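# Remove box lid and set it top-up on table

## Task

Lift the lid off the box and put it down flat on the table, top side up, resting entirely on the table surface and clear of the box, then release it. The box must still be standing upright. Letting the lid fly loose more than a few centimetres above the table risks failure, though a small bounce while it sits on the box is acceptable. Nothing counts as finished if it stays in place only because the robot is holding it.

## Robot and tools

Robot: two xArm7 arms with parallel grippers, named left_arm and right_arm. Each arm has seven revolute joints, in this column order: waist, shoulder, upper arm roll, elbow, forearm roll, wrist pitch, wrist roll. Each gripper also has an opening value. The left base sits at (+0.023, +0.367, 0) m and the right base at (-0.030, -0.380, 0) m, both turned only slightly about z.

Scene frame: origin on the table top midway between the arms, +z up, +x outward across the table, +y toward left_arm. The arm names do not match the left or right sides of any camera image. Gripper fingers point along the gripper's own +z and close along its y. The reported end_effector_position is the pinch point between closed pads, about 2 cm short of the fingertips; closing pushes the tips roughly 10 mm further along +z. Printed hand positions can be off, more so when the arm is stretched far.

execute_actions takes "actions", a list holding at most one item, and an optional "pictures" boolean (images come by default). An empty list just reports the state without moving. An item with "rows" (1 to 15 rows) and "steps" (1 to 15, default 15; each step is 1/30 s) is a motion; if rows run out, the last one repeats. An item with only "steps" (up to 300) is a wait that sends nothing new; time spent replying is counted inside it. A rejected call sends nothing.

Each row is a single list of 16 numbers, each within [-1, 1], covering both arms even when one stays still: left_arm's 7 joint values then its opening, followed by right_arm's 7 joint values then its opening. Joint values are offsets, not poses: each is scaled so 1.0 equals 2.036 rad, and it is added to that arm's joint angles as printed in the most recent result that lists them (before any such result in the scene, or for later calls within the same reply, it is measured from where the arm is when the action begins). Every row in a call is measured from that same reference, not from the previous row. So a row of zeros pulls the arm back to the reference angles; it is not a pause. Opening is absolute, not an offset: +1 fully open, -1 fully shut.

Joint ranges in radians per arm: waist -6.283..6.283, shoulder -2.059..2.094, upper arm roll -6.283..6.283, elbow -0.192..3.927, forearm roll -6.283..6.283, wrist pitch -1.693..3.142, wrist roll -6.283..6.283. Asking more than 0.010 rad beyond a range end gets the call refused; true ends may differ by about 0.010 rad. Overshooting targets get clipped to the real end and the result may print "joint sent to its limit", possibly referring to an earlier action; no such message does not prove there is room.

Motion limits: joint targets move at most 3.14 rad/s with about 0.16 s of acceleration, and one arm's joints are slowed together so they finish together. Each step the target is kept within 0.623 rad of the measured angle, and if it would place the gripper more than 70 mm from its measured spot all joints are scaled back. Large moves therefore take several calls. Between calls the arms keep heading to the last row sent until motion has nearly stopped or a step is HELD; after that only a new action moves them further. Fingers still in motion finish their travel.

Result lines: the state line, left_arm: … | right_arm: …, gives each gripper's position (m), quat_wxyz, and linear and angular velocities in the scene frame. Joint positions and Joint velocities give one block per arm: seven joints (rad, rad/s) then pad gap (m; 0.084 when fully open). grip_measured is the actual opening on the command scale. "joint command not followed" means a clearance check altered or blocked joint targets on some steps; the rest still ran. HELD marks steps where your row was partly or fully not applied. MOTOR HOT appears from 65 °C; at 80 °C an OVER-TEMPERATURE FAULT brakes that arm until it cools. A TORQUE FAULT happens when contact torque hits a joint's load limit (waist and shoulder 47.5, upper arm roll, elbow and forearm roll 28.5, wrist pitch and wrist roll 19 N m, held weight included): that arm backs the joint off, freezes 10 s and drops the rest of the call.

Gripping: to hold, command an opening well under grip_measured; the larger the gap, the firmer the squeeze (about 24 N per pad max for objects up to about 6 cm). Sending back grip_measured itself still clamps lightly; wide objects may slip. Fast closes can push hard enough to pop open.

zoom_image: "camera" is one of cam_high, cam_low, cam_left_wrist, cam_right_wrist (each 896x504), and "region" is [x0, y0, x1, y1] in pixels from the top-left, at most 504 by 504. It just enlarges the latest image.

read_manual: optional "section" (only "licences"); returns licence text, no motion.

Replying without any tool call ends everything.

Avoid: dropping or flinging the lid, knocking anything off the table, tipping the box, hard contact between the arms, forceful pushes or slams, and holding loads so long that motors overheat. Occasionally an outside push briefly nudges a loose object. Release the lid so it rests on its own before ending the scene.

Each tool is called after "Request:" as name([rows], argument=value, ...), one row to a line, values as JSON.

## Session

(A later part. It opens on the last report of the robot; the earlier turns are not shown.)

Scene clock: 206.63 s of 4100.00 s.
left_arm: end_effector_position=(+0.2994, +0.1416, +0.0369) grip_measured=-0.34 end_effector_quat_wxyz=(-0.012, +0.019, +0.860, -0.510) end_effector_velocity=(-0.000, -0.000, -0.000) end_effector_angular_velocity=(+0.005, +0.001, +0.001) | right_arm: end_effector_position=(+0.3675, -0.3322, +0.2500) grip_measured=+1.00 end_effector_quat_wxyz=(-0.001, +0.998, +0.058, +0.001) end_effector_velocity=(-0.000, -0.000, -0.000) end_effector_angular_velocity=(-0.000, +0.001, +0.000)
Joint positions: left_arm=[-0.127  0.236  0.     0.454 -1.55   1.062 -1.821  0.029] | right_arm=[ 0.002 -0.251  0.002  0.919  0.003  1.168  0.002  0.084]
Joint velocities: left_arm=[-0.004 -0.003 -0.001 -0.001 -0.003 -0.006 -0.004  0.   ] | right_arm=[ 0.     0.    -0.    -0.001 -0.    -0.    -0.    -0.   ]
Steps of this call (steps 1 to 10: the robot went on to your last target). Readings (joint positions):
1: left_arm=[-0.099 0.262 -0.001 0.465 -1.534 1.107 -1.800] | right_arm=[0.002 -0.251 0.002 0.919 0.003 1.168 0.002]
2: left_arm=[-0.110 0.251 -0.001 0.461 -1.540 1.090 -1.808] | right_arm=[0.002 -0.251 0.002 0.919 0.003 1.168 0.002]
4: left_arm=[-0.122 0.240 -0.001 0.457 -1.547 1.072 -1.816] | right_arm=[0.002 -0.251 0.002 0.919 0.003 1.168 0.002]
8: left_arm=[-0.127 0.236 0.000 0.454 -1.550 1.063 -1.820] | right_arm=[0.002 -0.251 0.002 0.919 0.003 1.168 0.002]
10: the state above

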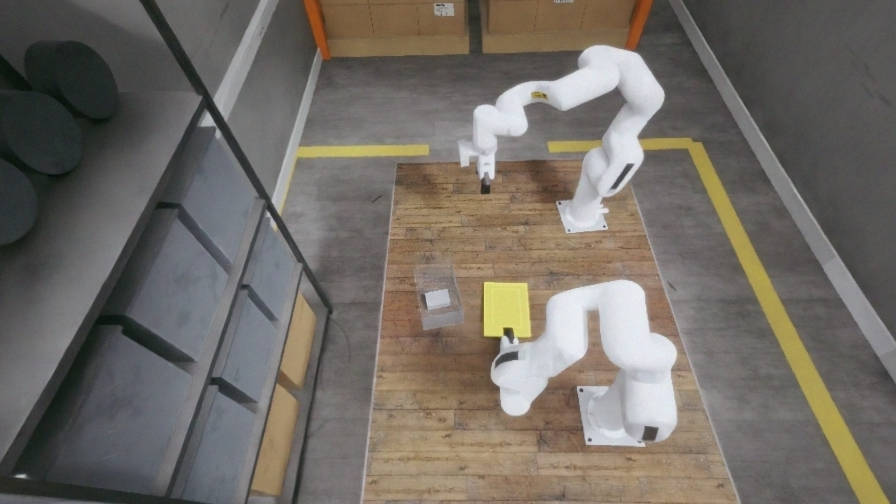

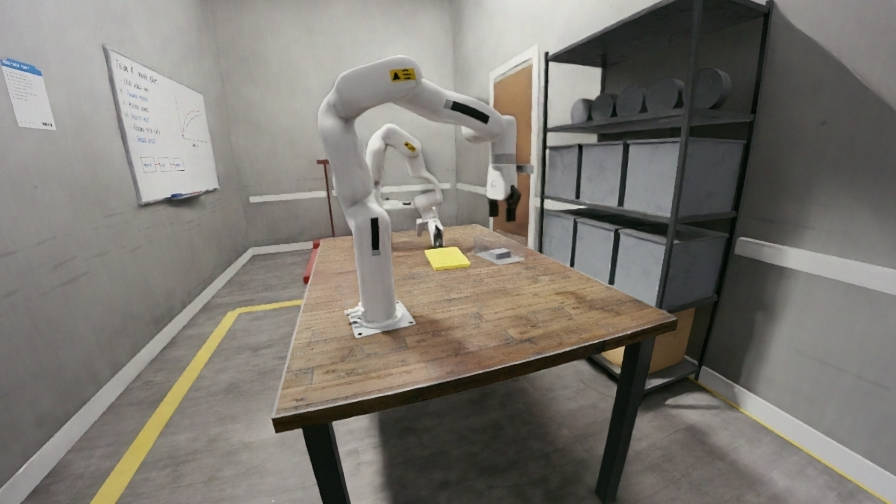

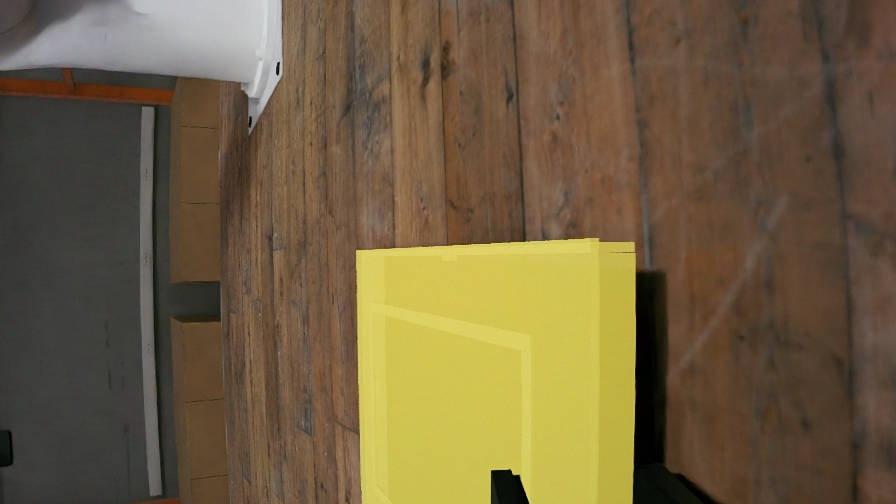

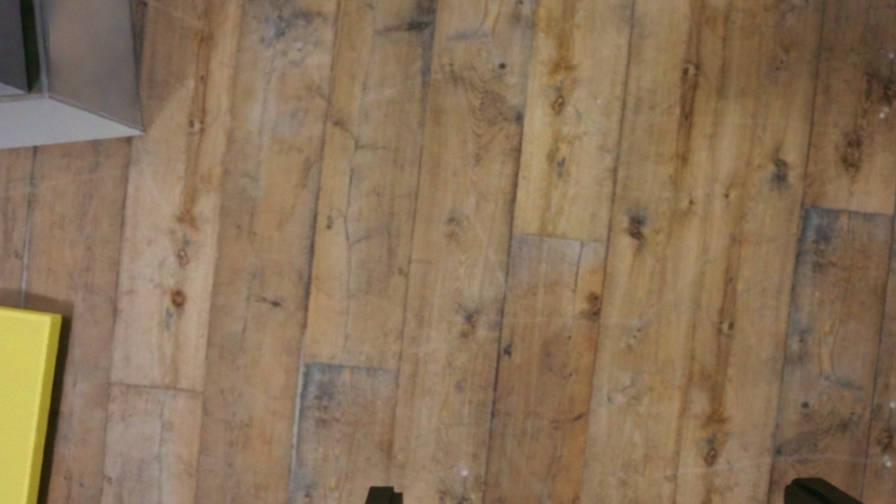

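Request:
execute_actions([
  {"rows": [[0.006,0,0,0,0.006,0.001,0,-0.32,0,0,0,0,0,0,0,1],[0.014,0,0,0,0.014,0.002,0,-0.32,0,0,0,0,0,0,0,1],[0.022,0,0,0,0.022,0.004,0,-0.32,0,0,0,0,0,0,0,1],[0.03,0,0,0,0.03,0.006,0,-0.32,0,0,0,0,0,0,0,1],[0.04,-0.005,0,0,0.04,0.008,0,-0.32,0,0,0,0,0,0,0,1],[0.05,-0.012,0,0,0.05,0.01,0,-0.32,0,0,0,0,0,0,0,1],[0.06,-0.02,0,0,0.06,0.012,0,-0.32,0,0,0,0,0,0,0,1],[0.07,-0.03,0,0,0.07,0.014,0,-0.32,0,0,0,0,0,0,0,1],[0.08,-0.04,0,0,0.08,0.016,0,-0.32,0,0,0,0,0,0,0,1]], "steps": 15},
])

Scene clock: 214.47 s of 4100.00 s.
left_arm: end_effector_position=(+0.3197, +0.1859, +0.0591) grip_measured=-0.34 end_effector_quat_wxyz=(+0.022, +0.039, +0.861, -0.507) end_effector_velocity=(-0.013, +0.004, +0.006) end_effector_angular_velocity=(-0.003, -0.009, -0.044) | right_arm: end_effector_position=(+0.3675, -0.3322, +0.2500) grip_measured=+1.00 end_effector_quat_wxyz=(-0.001, +0.998, +0.058, +0.001) end_effector_velocity=(-0.000, -0.000, -0.000) end_effector_angular_velocity=(+0.000, -0.000, +0.000)
Joint positions: left_arm=[ 0.033  0.156  0.002  0.456 -1.391  1.094 -1.821  0.029] | right_arm=[ 0.002 -0.251  0.002  0.919  0.003  1.168  0.002  0.084]
Joint velocities: left_arm=[ 0.045 -0.035 -0.025 -0.024  0.062  0.019  0.001 -0.   ] | right_arm=[ 0.    -0.    -0.    -0.001 -0.    -0.    -0.     0.   ]
Steps of this call (steps 1 to 30: the robot went on to your last target; steps 31 to 90: nothing new was sent; then 4.33 s passed at rest; steps 91 to 105: all 15 steps of this action). Readings (joint positions):
91: left_arm=[-0.128 0.235 -0.000 0.454 -1.550 1.062 -1.821] | right_arm=[0.002 -0.251 0.002 0.919 0.003 1.168 0.002]
92: left_arm=[-0.125 0.235 -0.001 0.454 -1.547 1.063 -1.821] | right_arm=[0.002 -0.251 0.002 0.919 0.003 1.168 0.002]
94: left_arm=[-0.111 0.235 -0.001 0.454 -1.533 1.066 -1.821] | right_arm=[0.002 -0.251 0.002 0.919 0.003 1.168 0.002]
98: left_arm=[-0.052 0.223 0.000 0.453 -1.474 1.077 -1.821] | right_arm=[0.002 -0.251 0.002 0.919 0.003 1.168 0.002]
105: the state above

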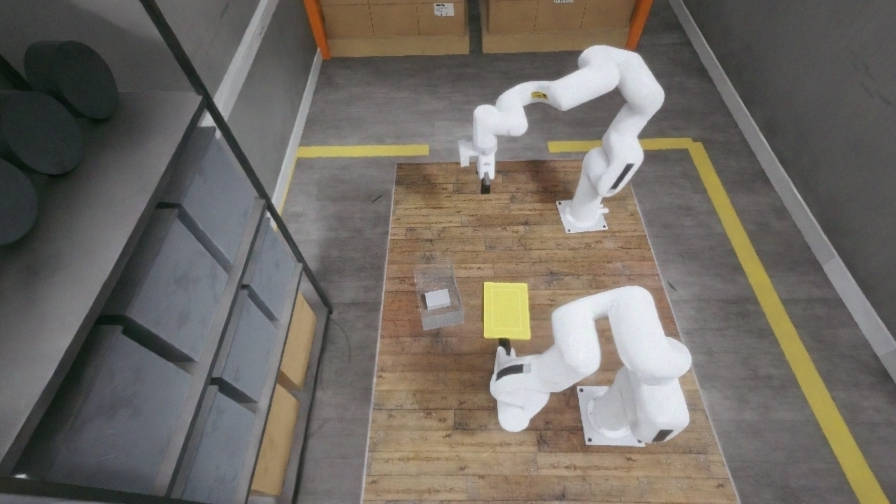

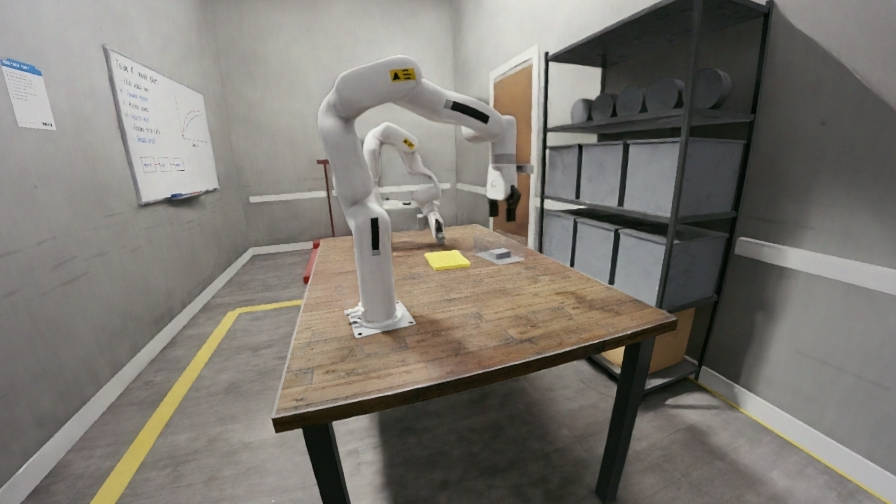

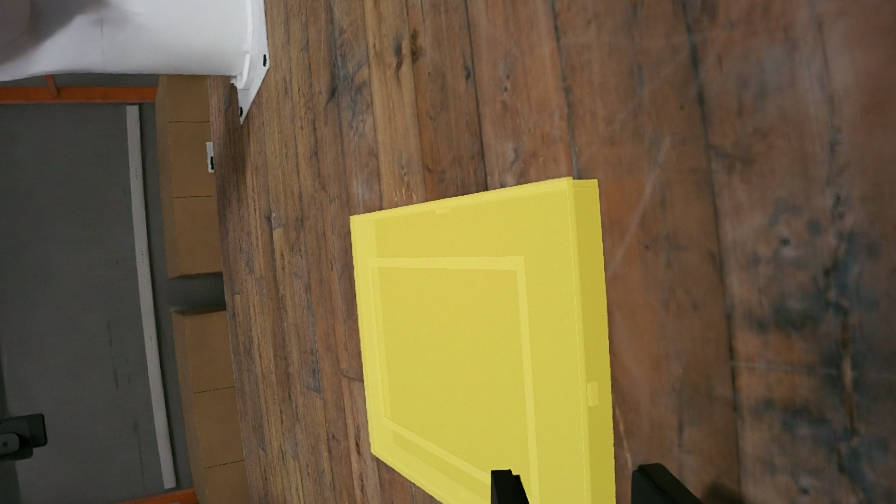

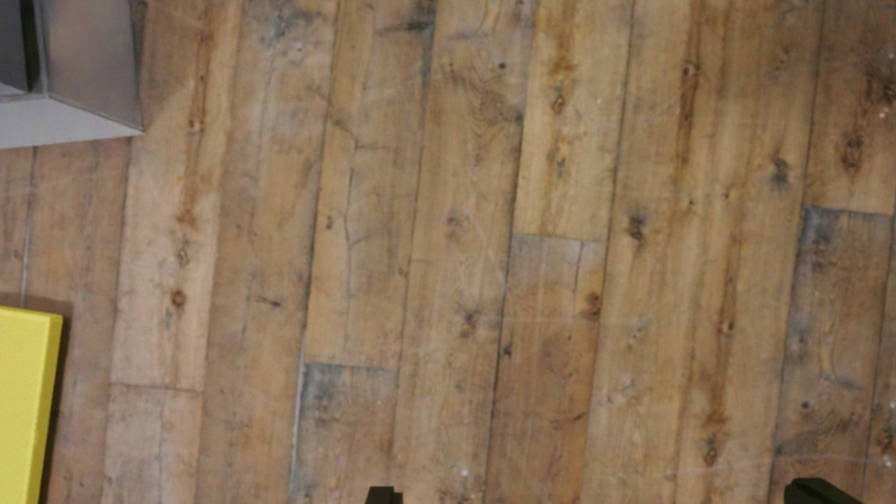

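Request:
finished_scene(scene=2)

The scene is finished: the task was done.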